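## Task

Arrange the plates of plate hotel H1 to match the manifest: B88 in slot 1, B30 in slot 2, slots 3 and 4 left empty, B80 in slot 5, B33 in slot 6. Each plate must be fully seated in its slot with its ID label facing the front, and must stay there without the robot holding it. Finish by releasing and moving the gripper away.

## Robot and tools

ROBOT. A single four-axis SCARA-style plate mover: a vertical lift (0.000 to 0.550 m), a shoulder (-2.000 to 2.000 rad), an elbow (-2.800 to 2.800 rad) and a wrist yaw (-12.566 to 12.566 rad), carrying one two-finger gripper that always stays level (it turns only about vertical). The fingers point along the gripper's +x and close along its y. The controlled point, end_effector_position, sits midway between the rubber pads, roughly 2 to 3 cm back from the fingertips. Opening ranges from 0.140 m (fully open) to 0.066 m (fully closed, still a gap). Keep the elbow angle at least 0.4 rad away from 0, or the arm may fold and fault.

FRAMES. Result poses use the scene frame: origin on the table top directly under the arm base, +z up, +y to the left when facing along +x. Reported hand position can be slightly wrong, more so at long reach. Commands, however, are in the gripper's own axes.

STATION. Hotel H1 has 6 shelves, slot 1 lowest. A plate counts as home when it rests flat on the shelf's two prongs, short end toward the front, behind both front pins and between the side pins. Nest RD with a fixed bar-code scanner beside it is used to identify plates: lay a plate flat in RD with its well A1 at the nest corner marked A1, and once the scanner's view is unobstructed the result reports its ID. On a labelled plate, A1 lies at the labelled short end, in the corner opposite the labelled long side.

TOOL execute_actions. Argument actions: a list of action objects run in sequence. Each action may hold rows, steps and until. An empty list just returns state and images.
- rows: 1 to 15 rows, each applied for one control step (1/30 s). A row is five numbers, each within [-1, 1], in this order: dx, dy, dz, rz, opening.
- dx, dy, dz, rz are an offset in the gripper frame, measured from the gripper's measured pose when the action began (for a call's first action, the last pose reported in this scene). Every row refers to that same start, not to the row before. Scale: 1.0 equals 0.6 m for translation or 180 degrees for rz; rz is positive from +x toward +y.
- opening is an absolute command, not an offset: +1 fully open (0.140 m), -1 closed. Closing from fully open needs about 0.6 s or more.
- steps: integer 1 to 450, at least the number of rows, default 15. After the final row the arm keeps heading to that row's target and the gripper holds that opening, so give long moves enough steps.
- until: stops the action at the first step where all conditions hold, e.g. {"scanner": {"code": "b30"}} or {"scanner": {"reads": [">", 0]}}. Comparisons: "=", "!=", "<", "<=", ">", ">="; numbers always need one. It only reads devices and does not halt motion. Any bad value or unknown name rejects the whole call.

Each control step, the commanded pose is clamped to within 70 mm and 16 degrees of the measured pose, then tracked by damped inverse kinematics. Joints share speed and acceleration limits and arrive together; big moves may return before finishing, so send the remainder in the next action rather than relying on a hold. For smooth motion ramp offsets up gradually (adding 0.01 per row is 6 mm per step, 0.18 m/s); abrupt starts can shake a held plate loose.

TOOL zoom_image. Arguments: camera (only "cam_wrist") and region [x0, y0, x1, y1] in pixels of the 504x504 image, origin top-left, at most 504 by 504. Returns a finer view of that area.

TOOL finished_scene. Argument scene (integer 1 or 2). Ends that scene irreversibly after the last command has been held, reports whether the goal was met, and loads the next scene's task. Only call it once plates are seated and the gripper has released and backed off.

RESULTS. The state line gives end_effector_position (m) and end_effector_quat_wxyz in the scene frame. Joint positions lists lift (m), shoulder, elbow, wrist yaw (rad), then pad gap (m). "Hand target" is where the controller is currently driving. "pose unreachable" means the clearance check altered or blocked the command; the arm then moves only a little more and waits for new rows. grip_measured is the measured opening on the command scale; readings may carry a constant error up to about 1 mm. Away from +-1, fingers go to the commanded grip_measured value. To hold something, command about 0.04 below grip_measured (less for a lighter hold). Scanner fields: code (current ID in lower case, or no_read; never wrong) and reads (number of changes from no_read to an ID). MOTOR HOT appears from 85 C; at 100 C an OVER-TEMPERATURE FAULT brakes the arm until cooled. Holding loads, even while idle between calls, heats motors; the robot keeps its last command while you think.

AVOID. Load limits: lift 55.8 N, shoulder 8.37 N m, elbow 4.18 N m, wrist yaw 1.39 N m, including held weight; reaching one stops the arm for 10 s and drops the rest of the call. Pad force is about 18 N per pad, and fast closing can squeeze harder, occasionally forcing the fingers open. Never push or drop anything off the table; this ends the scene. Avoid drops, slips, slams, hard collisions and forceful shoves. Occasional brief disturbances may tug a held plate or nudge loose items, so check images after moves.

Each tool is called by a JSON object that holds its "fn" and its "kwargs".

## Session

{"fn": "execute_actions", "kwargs": {"actions": []}}

Scene clock: 0.00 s.
end_effector_position=(+0.4292, +0.2670, +0.5261) grip_measured=+1.00 end_effector_quat_wxyz=(-0.392, +0.000, +0.000, +0.920)
Joint positions: [0.521 1.002 2.722 0.223 0.14 ]
Motor temperatures (°C, as the motors report them): [34 23 22 23]
Hand target: +0.429, +0.267, +0.526; -0.392, +0.000, +0.000, +0.920
scanner: code=no_read reads=0

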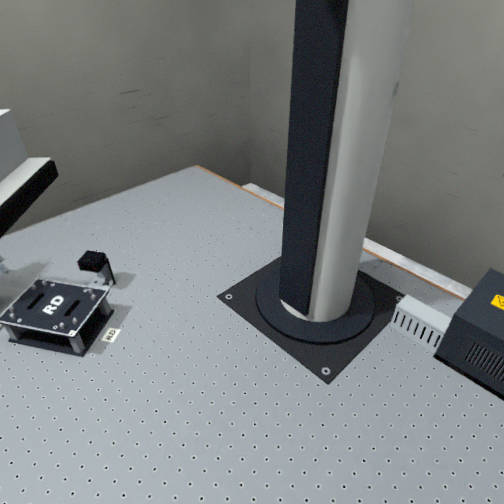

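{"fn": "execute_actions", "kwargs": {"actions": [{"rows":[[-0.083,0.179,0,0.278,1]],"steps":30}]}}

{"fn": "execute_actions", "kwargs": {"actions": [{"rows":[[-0.083,0.179,0,0.278,1]],"steps":30}]}}

Scene clock: 4.13 s.
end_effector_position=(+0.5411, +0.2286, +0.5261) grip_measured=+1.00 end_effector_quat_wxyz=(+0.744, -0.000, -0.000, -0.668)
Joint positions: [0.521 1.005 2.717 1.099 0.14 ]
Motor temperatures (°C, as the motors report them): [34 23 22 23]
Hand target: +0.541, +0.229, +0.526; +0.744, -0.000, -0.000, -0.668
Off the commanded pose: 0.000 m, 0 deg.
scanner: code=no_read reads=0

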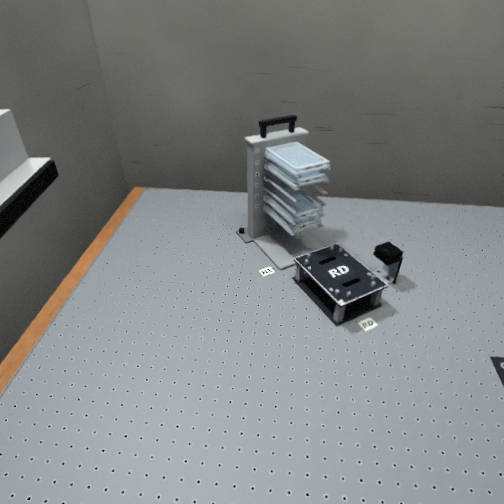

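Scene clock: 5.13 s.
end_effector_position=(+0.6426, +0.2895, +0.5261) grip_measured=+1.00 end_effector_quat_wxyz=(+0.957, -0.000, -0.000, -0.291)
Joint positions: [0.521 1.005 2.714 1.974 0.14 ]
Motor temperatures (°C, as the motors report them): [34 23 22 23]
Hand target: +0.642, +0.290, +0.526; +0.957, -0.000, -0.000, -0.291
Off the commanded pose: 0.000 m, 0 deg.
scanner: code=no_read reads=0

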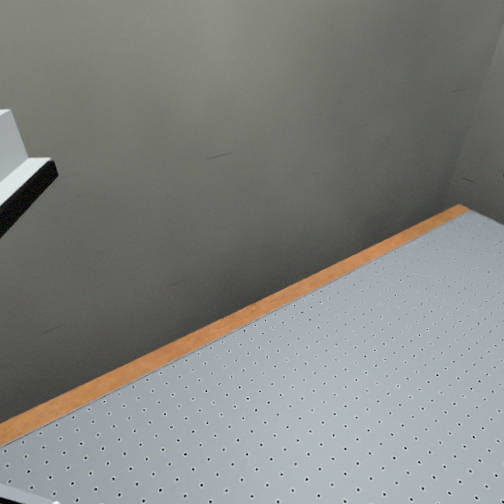

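{"fn": "execute_actions", "kwargs": {"actions": [{"rows":[[0.153,-0.893,-0.15,-0.09,1]],"steps":60}]}}

{"fn": "zoom_image", "kwargs": {"camera": "cam_wrist", "region": [120,20,420,320]}}

Scene clock: 14.80 s.
end_effector_position=(+0.4208, -0.2067, +0.4362) grip_measured=+1.00 end_effector_quat_wxyz=(+0.906, -0.000, -0.000, -0.423)
Joint positions: [0.431 0.443 0.711 4.257 0.14 ]
Motor temperatures (°C, as the motors report them): [34 23 22 23]
Hand target: +0.421, -0.207, +0.436; +0.906, -0.000, -0.000, -0.423
Off the commanded pose: 0.000 m, 0 deg.
scanner: code=no_read reads=0

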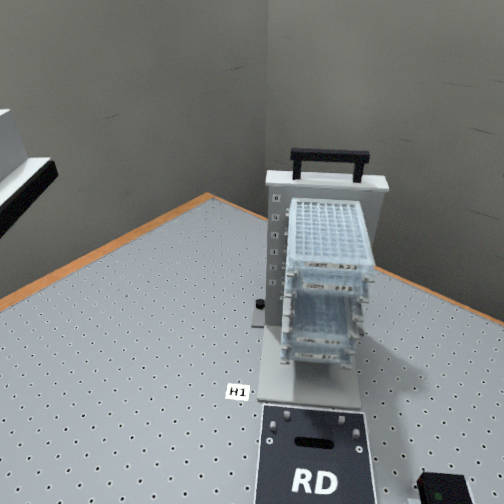

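Region (120, 20, 420, 320) of cam_wrist's 504x504 image, scaled by 1.680, with more detail than that image has.

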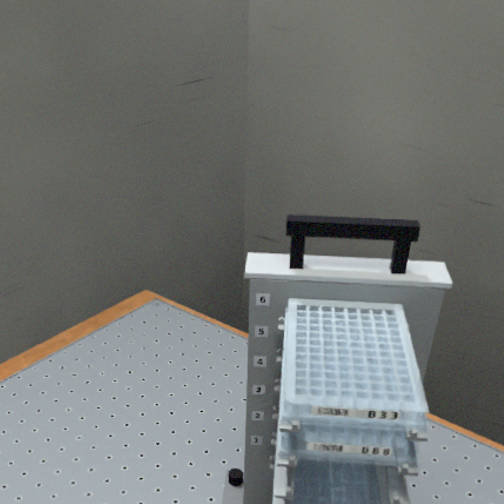

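{"fn": "execute_actions", "kwargs": {"actions": [{"rows":[[-0.05,-0.105,-0.24,0,1]],"steps":25}]}}

{"fn": "zoom_image", "kwargs": {"camera": "cam_wrist", "region": [170,20,370,320]}}

Scene clock: 19.83 s.
end_effector_position=(+0.3533, -0.2243, +0.2921) grip_measured=+1.00 end_effector_quat_wxyz=(+0.906, -0.000, -0.000, -0.423)
Joint positions: [0.287 0.106 0.551 4.754 0.14 ]
Motor temperatures (°C, as the motors report them): [34 23 22 23]
Hand target: +0.353, -0.224, +0.292; +0.906, -0.000, -0.000, -0.423
Off the commanded pose: 0.000 m, 0 deg.
scanner: code=no_read reads=0

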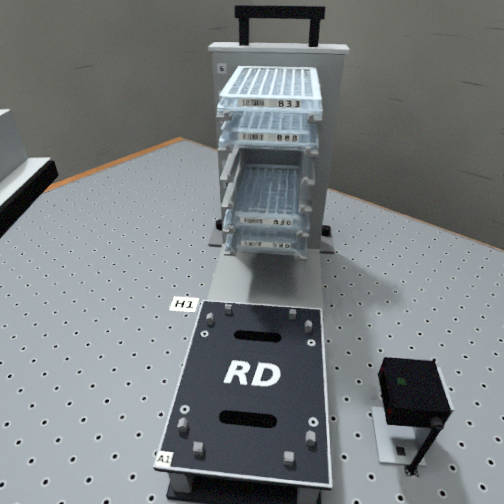

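Region (170, 20, 370, 320) of cam_wrist's 504x504 image, scaled by 1.680, with more detail than that image has.

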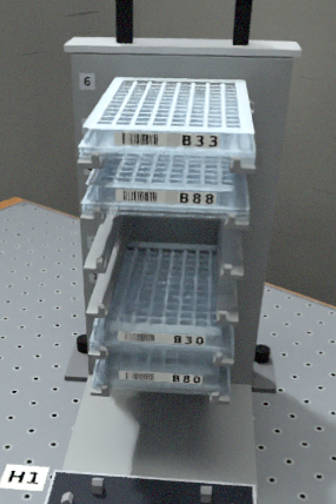

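{"fn": "execute_actions", "kwargs": {"actions": [{"rows":[[0.16,0.014,-0.04,-0.033,0.2]],"steps":20}]}}

{"fn": "zoom_image", "kwargs": {"camera": "cam_wrist", "region": [150,40,400,290]}}

{"fn": "zoom_image", "kwargs": {"camera": "cam_wrist", "region": [170,200,370,400]}}

Scene clock: 29.10 s.
end_effector_position=(+0.4214, -0.2925, +0.2681) grip_measured=+0.20 end_effector_quat_wxyz=(+0.883, -0.000, -0.000, -0.469)
Joint positions: [0.263 0.133 0.964 4.21  0.11 ]
Motor temperatures (°C, as the motors report them): [35 23 22 23]
Hand target: +0.421, -0.292, +0.268; +0.883, -0.000, -0.000, -0.469
Off the commanded pose: 0.000 m, 0 deg.
scanner: code=no_read reads=0

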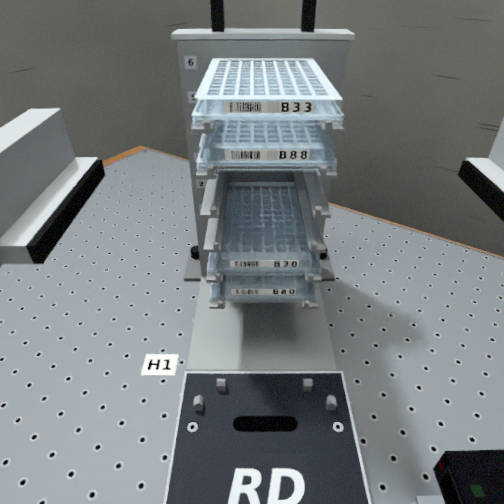

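Region (150, 40, 400, 290) of cam_wrist's 504x504 image, scaled by 2.016, with more detail than that image has.

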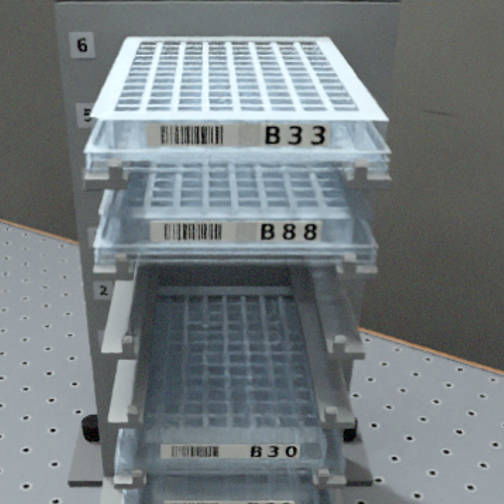

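Region (170, 200, 370, 400) of cam_wrist's 504x504 image, scaled by 2.520, with more detail than that image has.

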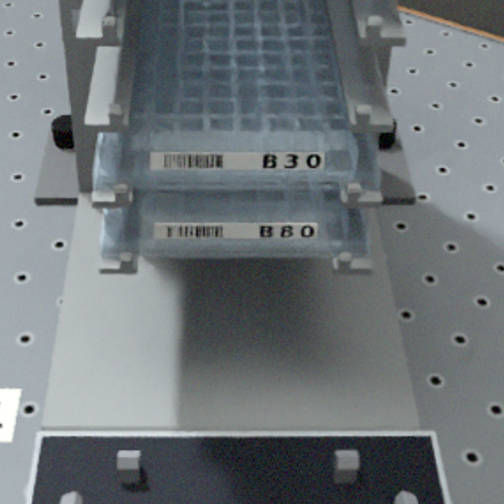

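{"fn": "execute_actions", "kwargs": {"actions": [{"rows":[[0,0,-0.063,0,0.1]],"steps":12},{"rows":[[0.05,0,0,0,0.1],[0.1,0,0,0,0.1],[0.15,0,0,0,0.1],[0.19,0,0,0,0.1]],"steps":20}]}}

Scene clock: 37.30 s.
end_effector_position=(+0.4852, -0.3870, +0.2302) grip_measured=+0.10 end_effector_quat_wxyz=(+0.883, -0.000, -0.000, -0.469)
Joint positions: [ 0.225 -0.127  1.505  3.928  0.107]
Motor temperatures (°C, as the motors report them): [35 23 22 23]
Hand target: +0.485, -0.387, +0.230; +0.883, -0.000, -0.000, -0.469
Off the commanded pose: 0.000 m, 0 deg.
scanner: code=no_read reads=0

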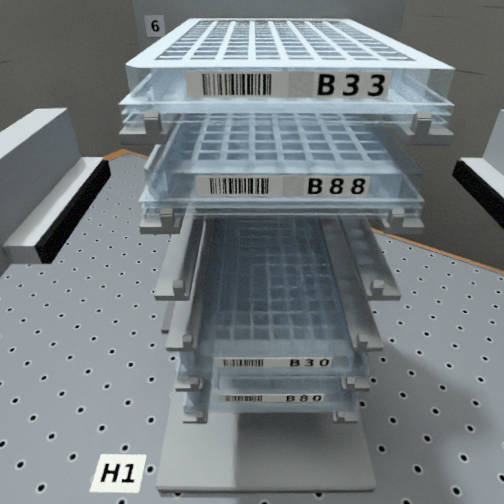

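{"fn": "zoom_image", "kwargs": {"camera": "cam_wrist", "region": [0,90,220,310]}}

{"fn": "zoom_image", "kwargs": {"camera": "cam_wrist", "region": [300,90,504,310]}}

Region (0, 90, 220, 310) of cam_wrist's 504x504 image, scaled by 2.291, with more detail than that image has.

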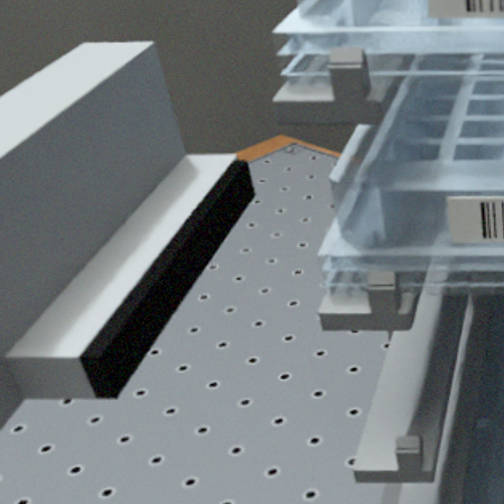

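Region (300, 90, 504, 310) of cam_wrist's 504x504 image, scaled by 2.291, with more detail than that image has; it fills the left 467 columns of this view, and the rest is white.

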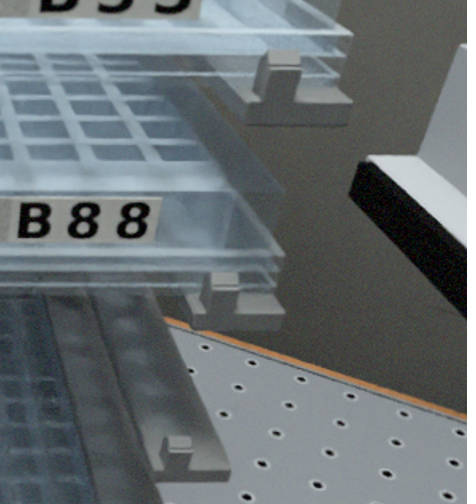

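{"fn": "execute_actions", "kwargs": {"actions": [{"rows":[[0,0,-0.009,0,0.1]],"steps":6},{"rows":[[0.03,0,0,0,0.1],[0.06,0,0,0,0.1],[0.09,0,0,0,0.1],[0.113,0,0,0,0.1]],"steps":16},{"rows":[[0,0,0,0,-0.2],[0,0,0,0,-0.3],[0,0,0,0,-0.36],[0,0,0,0,-0.4],[0,0,0,0,-0.43],[0,0,0,0,-0.46],[0,0,0,0,-0.48],[0,0,0,0,-0.5],[0,0,0,0,-0.52]],"steps":18}]}}

Scene clock: 51.57 s.
end_effector_position=(+0.5232, -0.4432, +0.2248) grip_measured=-0.48 end_effector_quat_wxyz=(+0.883, -0.000, -0.000, -0.469)
Joint positions: [ 0.22  -0.317  1.903  3.72   0.085]
Motor temperatures (°C, as the motors report them): [34 23 22 23]
Hand target: +0.523, -0.443, +0.225; +0.883, -0.000, -0.000, -0.469
Off the commanded pose: 0.000 m, 0 deg.
scanner: code=no_read reads=0

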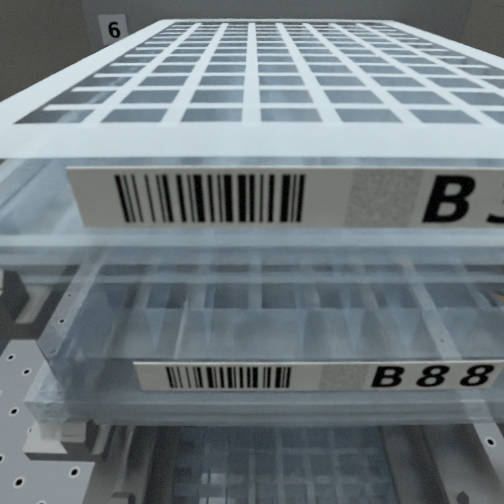

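{"fn": "execute_actions", "kwargs": {"actions": [{"rows":[[0,0,0.004,0,-0.52],[0,0,0.008,0,-0.52],[0,0,0.011,0,-0.52]],"steps":9},{"rows":[[-0.01,0,0,0,-0.52],[-0.02,0,0,0,-0.52],[-0.03,0,0,0,-0.52]],"steps":9}]}}

Scene clock: 55.17 s.
end_effector_position=(+0.5131, -0.4283, +0.2314) grip_measured=-0.48 end_effector_quat_wxyz=(+0.883, -0.000, -0.000, -0.469)
Joint positions: [ 0.226 -0.262  1.788  3.781  0.085]
Motor temperatures (°C, as the motors report them): [34 23 22 23]
Hand target: +0.513, -0.428, +0.231; +0.883, -0.000, -0.000, -0.469
Off the commanded pose: 0.000 m, 0 deg.
scanner: code=no_read reads=0

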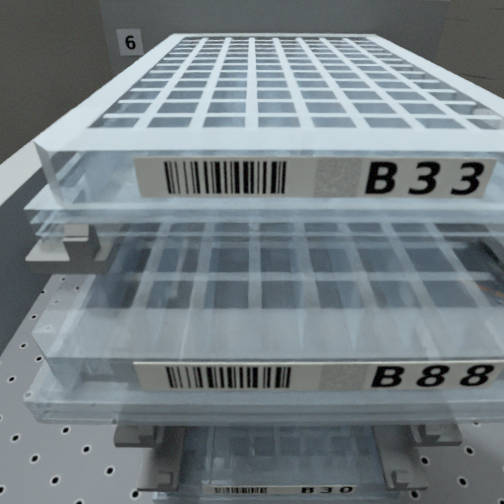

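{"fn": "execute_actions", "kwargs": {"actions": [{"rows":[[-0.01,0,0,0,-0.52],[-0.025,0,0,0,-0.52],[-0.04,0,0,0,-0.52],[-0.06,0,0,0,-0.52],[-0.08,0,0,0,-0.52],[-0.1,0,0,0,-0.52],[-0.12,0,0,0,-0.52],[-0.14,0,0,0,-0.52],[-0.16,0,0,0,-0.52],[-0.18,0,0,0,-0.52],[-0.2,0,0,0,-0.52],[-0.2117,0,0,0,-0.52]],"steps":22},{"rows":[[0,0,-0.01,0,-0.52],[0,0,-0.02,0,-0.52],[0,0,-0.03,0,-0.52],[0,0,-0.04,0,-0.52],[0,0,-0.0478,0,-0.52]],"steps":12},{"rows":[[0.01,0,0,0,-0.52],[0.025,0,0,0,-0.52],[0.04,0,0,0,-0.52],[0.06,0,0,0,-0.52],[0.08,0,0,0,-0.52],[0.1,0,0,0,-0.52],[0.12,0,0,0,-0.52],[0.14,0,0,0,-0.52],[0.16,0,0,0,-0.52],[0.18,0,0,0,-0.52],[0.2,0,0,0,-0.52],[0.2117,0,0,0,-0.52]],"steps":22}]}}

Scene clock: 62.63 s.
end_effector_position=(+0.5130, -0.4283, +0.2026) grip_measured=-0.48 end_effector_quat_wxyz=(+0.883, -0.000, -0.000, -0.469)
Joint positions: [ 0.198 -0.262  1.788  3.781  0.085]
Motor temperatures (°C, as the motors report them): [35 23 22 23]
Hand target: +0.513, -0.428, +0.203; +0.883, -0.000, -0.000, -0.469
Off the commanded pose: 0.000 m, 0 deg.
scanner: code=no_read reads=0

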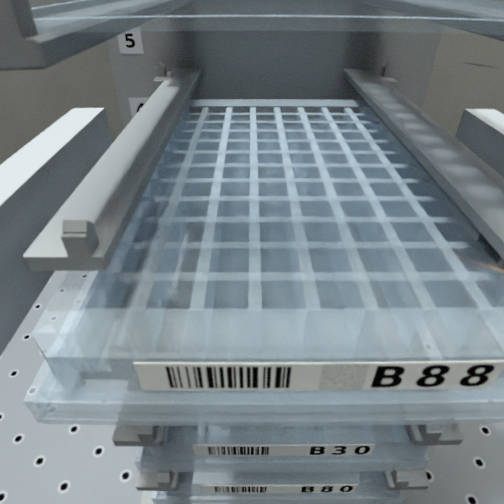

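{"fn": "execute_actions", "kwargs": {"actions": [{"rows":[[0.01,0,0,0,-0.52],[0.02,0,0,0,-0.52],[0.0305,0,0,0,-0.52]],"steps":10},{"rows":[[0,0,-0.003,0,-0.52],[0,0,-0.006,0,-0.52],[0,0,-0.0093,0,-0.52]],"steps":9},{"rows":[[0,0,0,0,-0.45],[0,0,0,0,0]],"steps":10},{"rows":[[-0.04,0,0,0,0],[-0.08,0,0,0,0],[-0.12,0,0,0,0],[-0.15,0,0,0,0]],"steps":18},{"rows":[[0,0,-0.14,0,0]],"steps":16}]}}

Scene clock: 67.33 s.
end_effector_position=(+0.4728, -0.3689, +0.1129) grip_measured=+0.00 end_effector_quat_wxyz=(+0.883, -0.000, -0.000, -0.469)
Joint positions: [ 0.108 -0.073  1.392  3.988  0.103]
Motor temperatures (°C, as the motors report them): [35 23 22 23]
Hand target: +0.473, -0.369, +0.113; +0.883, -0.000, -0.000, -0.469
Off the commanded pose: 0.000 m, 0 deg.
scanner: code=no_read reads=0

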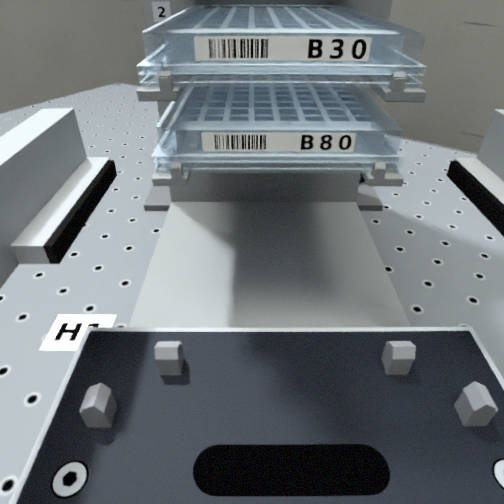

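{"fn": "execute_actions", "kwargs": {"actions": [{"rows":[[0.03,0,0,0,0],[0.06,0,0,0,0],[0.09,0,0,0,0],[0.12,0,0,0,0],[0.1495,0,0,0,0]],"steps":18},{"rows":[[0,0,0,0,-0.3],[0,0,0,0,-0.33],[0,0,0,0,-0.36],[0,0,0,0,-0.4],[0,0,0,0,-0.43],[0,0,0,0,-0.46],[0,0,0,0,-0.48],[0,0,0,0,-0.5],[0,0,0,0,-0.52]],"steps":16},{"rows":[[0,0,0.004,0,-0.52],[0,0,0.008,0,-0.52],[0,0,0.011,0,-0.52]],"steps":9},{"rows":[[-0.01,0,0,0,-0.52],[-0.02,0,0,0,-0.52],[-0.03,0,0,0,-0.52]],"steps":9}]}}

Scene clock: 72.13 s.
end_effector_position=(+0.5129, -0.4283, +0.1196) grip_measured=-0.50 end_effector_quat_wxyz=(+0.883, -0.000, -0.000, -0.469)
Joint positions: [ 0.115 -0.262  1.788  3.781  0.085]
Motor temperatures (°C, as the motors report them): [35 23 22 23]
Hand target: +0.513, -0.428, +0.120; +0.883, -0.000, -0.000, -0.469
Off the commanded pose: 0.000 m, 0 deg.
scanner: code=no_read reads=0

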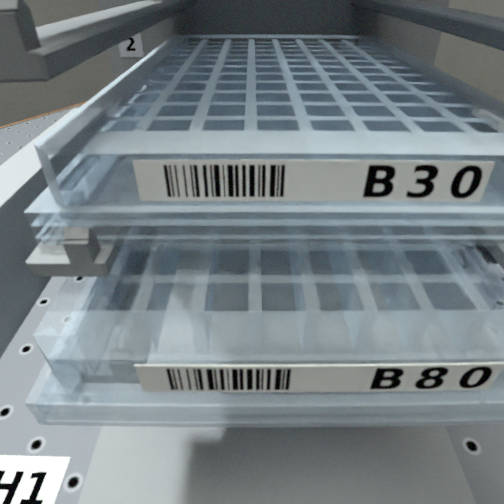

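{"fn": "execute_actions", "kwargs": {"actions": [{"rows":[[-0.01,0,0,0,-0.54],[-0.025,0,0,0,-0.54],[-0.04,0,0,0,-0.54],[-0.06,0,0,0,-0.54],[-0.08,0,0,0,-0.54],[-0.1,0,0,0,-0.54],[-0.12,0,0,0,-0.54],[-0.14,0,0,0,-0.54],[-0.16,0,0,0,-0.54],[-0.18,0,0,0,-0.54],[-0.2,0,0,0,-0.54],[-0.2117,0,0,0,-0.54]],"steps":22},{"rows":[[0,0,0.01,0,-0.54],[0,0,0.025,0,-0.54],[0,0,0.045,0,-0.54],[0,0,0.065,0,-0.54],[0,0,0.085,0,-0.54],[0,0,0.105,0,-0.54],[0,0,0.125,0,-0.54],[0,0,0.145,0,-0.54],[0,0,0.165,0,-0.54],[0,0,0.18,0,-0.54],[0,0,0.1867,0,-0.54]],"steps":19},{"rows":[[0.01,0,0,0,-0.54],[0.025,0,0,0,-0.54],[0.04,0,0,0,-0.54],[0.06,0,0,0,-0.54],[0.08,0,0,0,-0.54],[0.1,0,0,0,-0.54],[0.12,0,0,0,-0.54],[0.14,0,0,0,-0.54],[0.16,0,0,0,-0.54],[0.18,0,0,0,-0.54],[0.2,0,0,0,-0.54],[0.22,0,0,0,-0.54],[0.235,0,0,0,-0.54],[0.2417,0,0,0,-0.54]],"steps":24},{"rows":[[0,0,-0.003,0,-0.54],[0,0,-0.007,0,-0.54],[0,0,-0.0107,0,-0.54]],"steps":9}]}}

Scene clock: 82.07 s.
end_effector_position=(+0.5230, -0.4433, +0.2252) grip_measured=-0.50 end_effector_quat_wxyz=(+0.883, -0.000, -0.000, -0.469)
Joint positions: [ 0.22  -0.317  1.903  3.721  0.085]
Motor temperatures (°C, as the motors report them): [35 23 22 23]
Hand target: +0.523, -0.443, +0.225; +0.883, -0.000, -0.000, -0.469
Off the commanded pose: 0.000 m, 0 deg.
scanner: code=no_read reads=0

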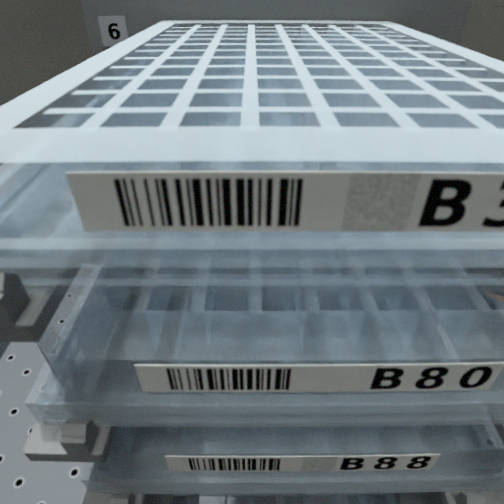

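{"fn": "execute_actions", "kwargs": {"actions": [{"rows":[[0,0,0,0,-0.45],[0,0,0,0,0]],"steps":11},{"rows":[[0,0,-0.015,0,0],[0,0,-0.03,0,0],[0,0,-0.047,0,0]],"steps":11},{"rows":[[0,0,0,0,-0.3],[0,0,0,0,-0.33],[0,0,0,0,-0.36],[0,0,0,0,-0.4],[0,0,0,0,-0.43],[0,0,0,0,-0.46],[0,0,0,0,-0.48],[0,0,0,0,-0.5],[0,0,0,0,-0.525]],"steps":16},{"rows":[[0,0,0.004,0,-0.525],[0,0,0.008,0,-0.525],[0,0,0.011,0,-0.525]],"steps":9},{"rows":[[-0.01,0,0,0,-0.525],[-0.025,0,0,0,-0.525],[-0.04,0,0,0,-0.525],[-0.06,0,0,0,-0.525],[-0.08,0,0,0,-0.525],[-0.1,0,0,0,-0.525],[-0.12,0,0,0,-0.525],[-0.14,0,0,0,-0.525],[-0.16,0,0,0,-0.525],[-0.18,0,0,0,-0.525],[-0.2,0,0,0,-0.525],[-0.22,0,0,0,-0.525],[-0.235,0,0,0,-0.525],[-0.2417,0,0,0,-0.525]],"steps":24},{"rows":[[0,0,-0.01,0,-0.525],[0,0,-0.025,0,-0.525],[0,0,-0.045,0,-0.525],[0,0,-0.065,0,-0.525],[0,0,-0.085,0,-0.525],[0,0,-0.105,0,-0.525],[0,0,-0.125,0,-0.525],[0,0,-0.14,0,-0.525]],"steps":17}]}}

Scene clock: 91.13 s.
end_effector_position=(+0.4417, -0.3230, +0.1195) grip_measured=-0.49 end_effector_quat_wxyz=(+0.883, -0.000, -0.000, -0.469)
Joint positions: [0.115 0.054 1.127 4.125 0.085]
Motor temperatures (°C, as the motors report them): [34 23 22 23]
Hand target: +0.442, -0.323, +0.120; +0.883, -0.000, -0.000, -0.469
Off the commanded pose: 0.000 m, 0 deg.
scanner: code=no_read reads=0

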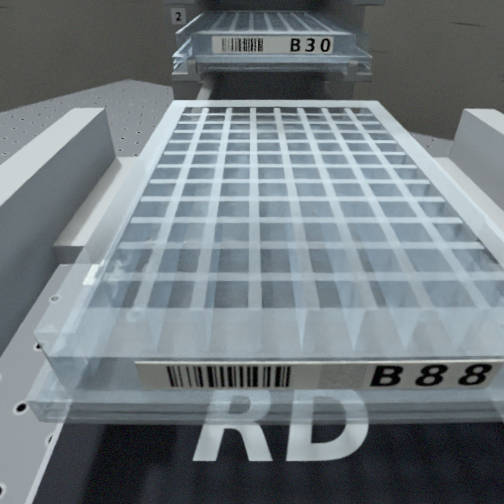

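{"fn": "execute_actions", "kwargs": {"actions": [{"rows":[[0.01,0,0,0,-0.525],[0.025,0,0,0,-0.525],[0.04,0,0,0,-0.525],[0.06,0,0,0,-0.525],[0.08,0,0,0,-0.525],[0.1,0,0,0,-0.525],[0.12,0,0,0,-0.525],[0.14,0,0,0,-0.525],[0.16,0,0,0,-0.525],[0.18,0,0,0,-0.525],[0.2,0,0,0,-0.525],[0.22,0,0,0,-0.525],[0.235,0,0,0,-0.525],[0.242,0,0,0,-0.525]],"steps":24},{"rows":[[0,0,-0.003,0,-0.525],[0,0,-0.007,0,-0.525],[0,0,-0.0107,0,-0.525]],"steps":9},{"rows":[[0,0,0,0,-0.45],[0,0,0,0,0]],"steps":11},{"rows":[[-0.04,0,0,0,0],[-0.08,0,0,0,0],[-0.12,0,0,0,0],[-0.15,0,0,0,0]],"steps":12},{"rows":[[-0.15,0,0.22,0,0]],"steps":20}]}}

{"fn": "zoom_image", "kwargs": {"camera": "cam_wrist", "region": [150,30,400,330]}}

Scene clock: 99.73 s.
end_effector_position=(+0.4238, -0.2967, +0.2451) grip_measured=+0.00 end_effector_quat_wxyz=(+0.883, -0.000, -0.000, -0.470)
Joint positions: [0.24  0.122 0.985 4.196 0.103]
Motor temperatures (°C, as the motors report them): [35 23 22 23]
Hand target: +0.424, -0.297, +0.245; +0.883, -0.000, -0.000, -0.470
Off the commanded pose: 0.000 m, 0 deg.
scanner: code=no_read reads=0

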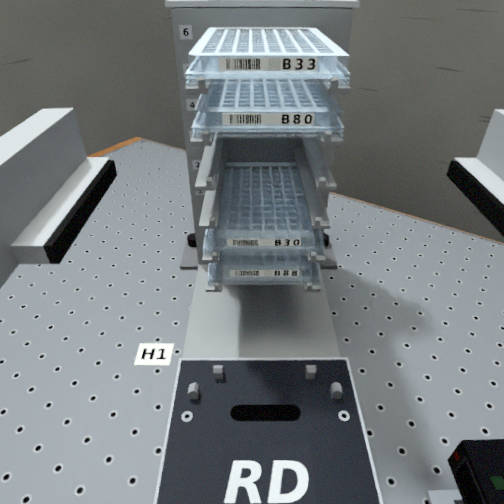

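Region (150, 30, 400, 330) of cam_wrist's 504x504 image, scaled by 1.680, with more detail than that image has.

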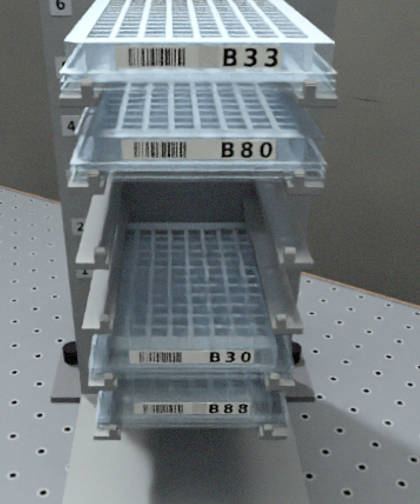

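{"fn": "finished_scene", "kwargs": {"scene": 1}}

The scene is finished: the task was done.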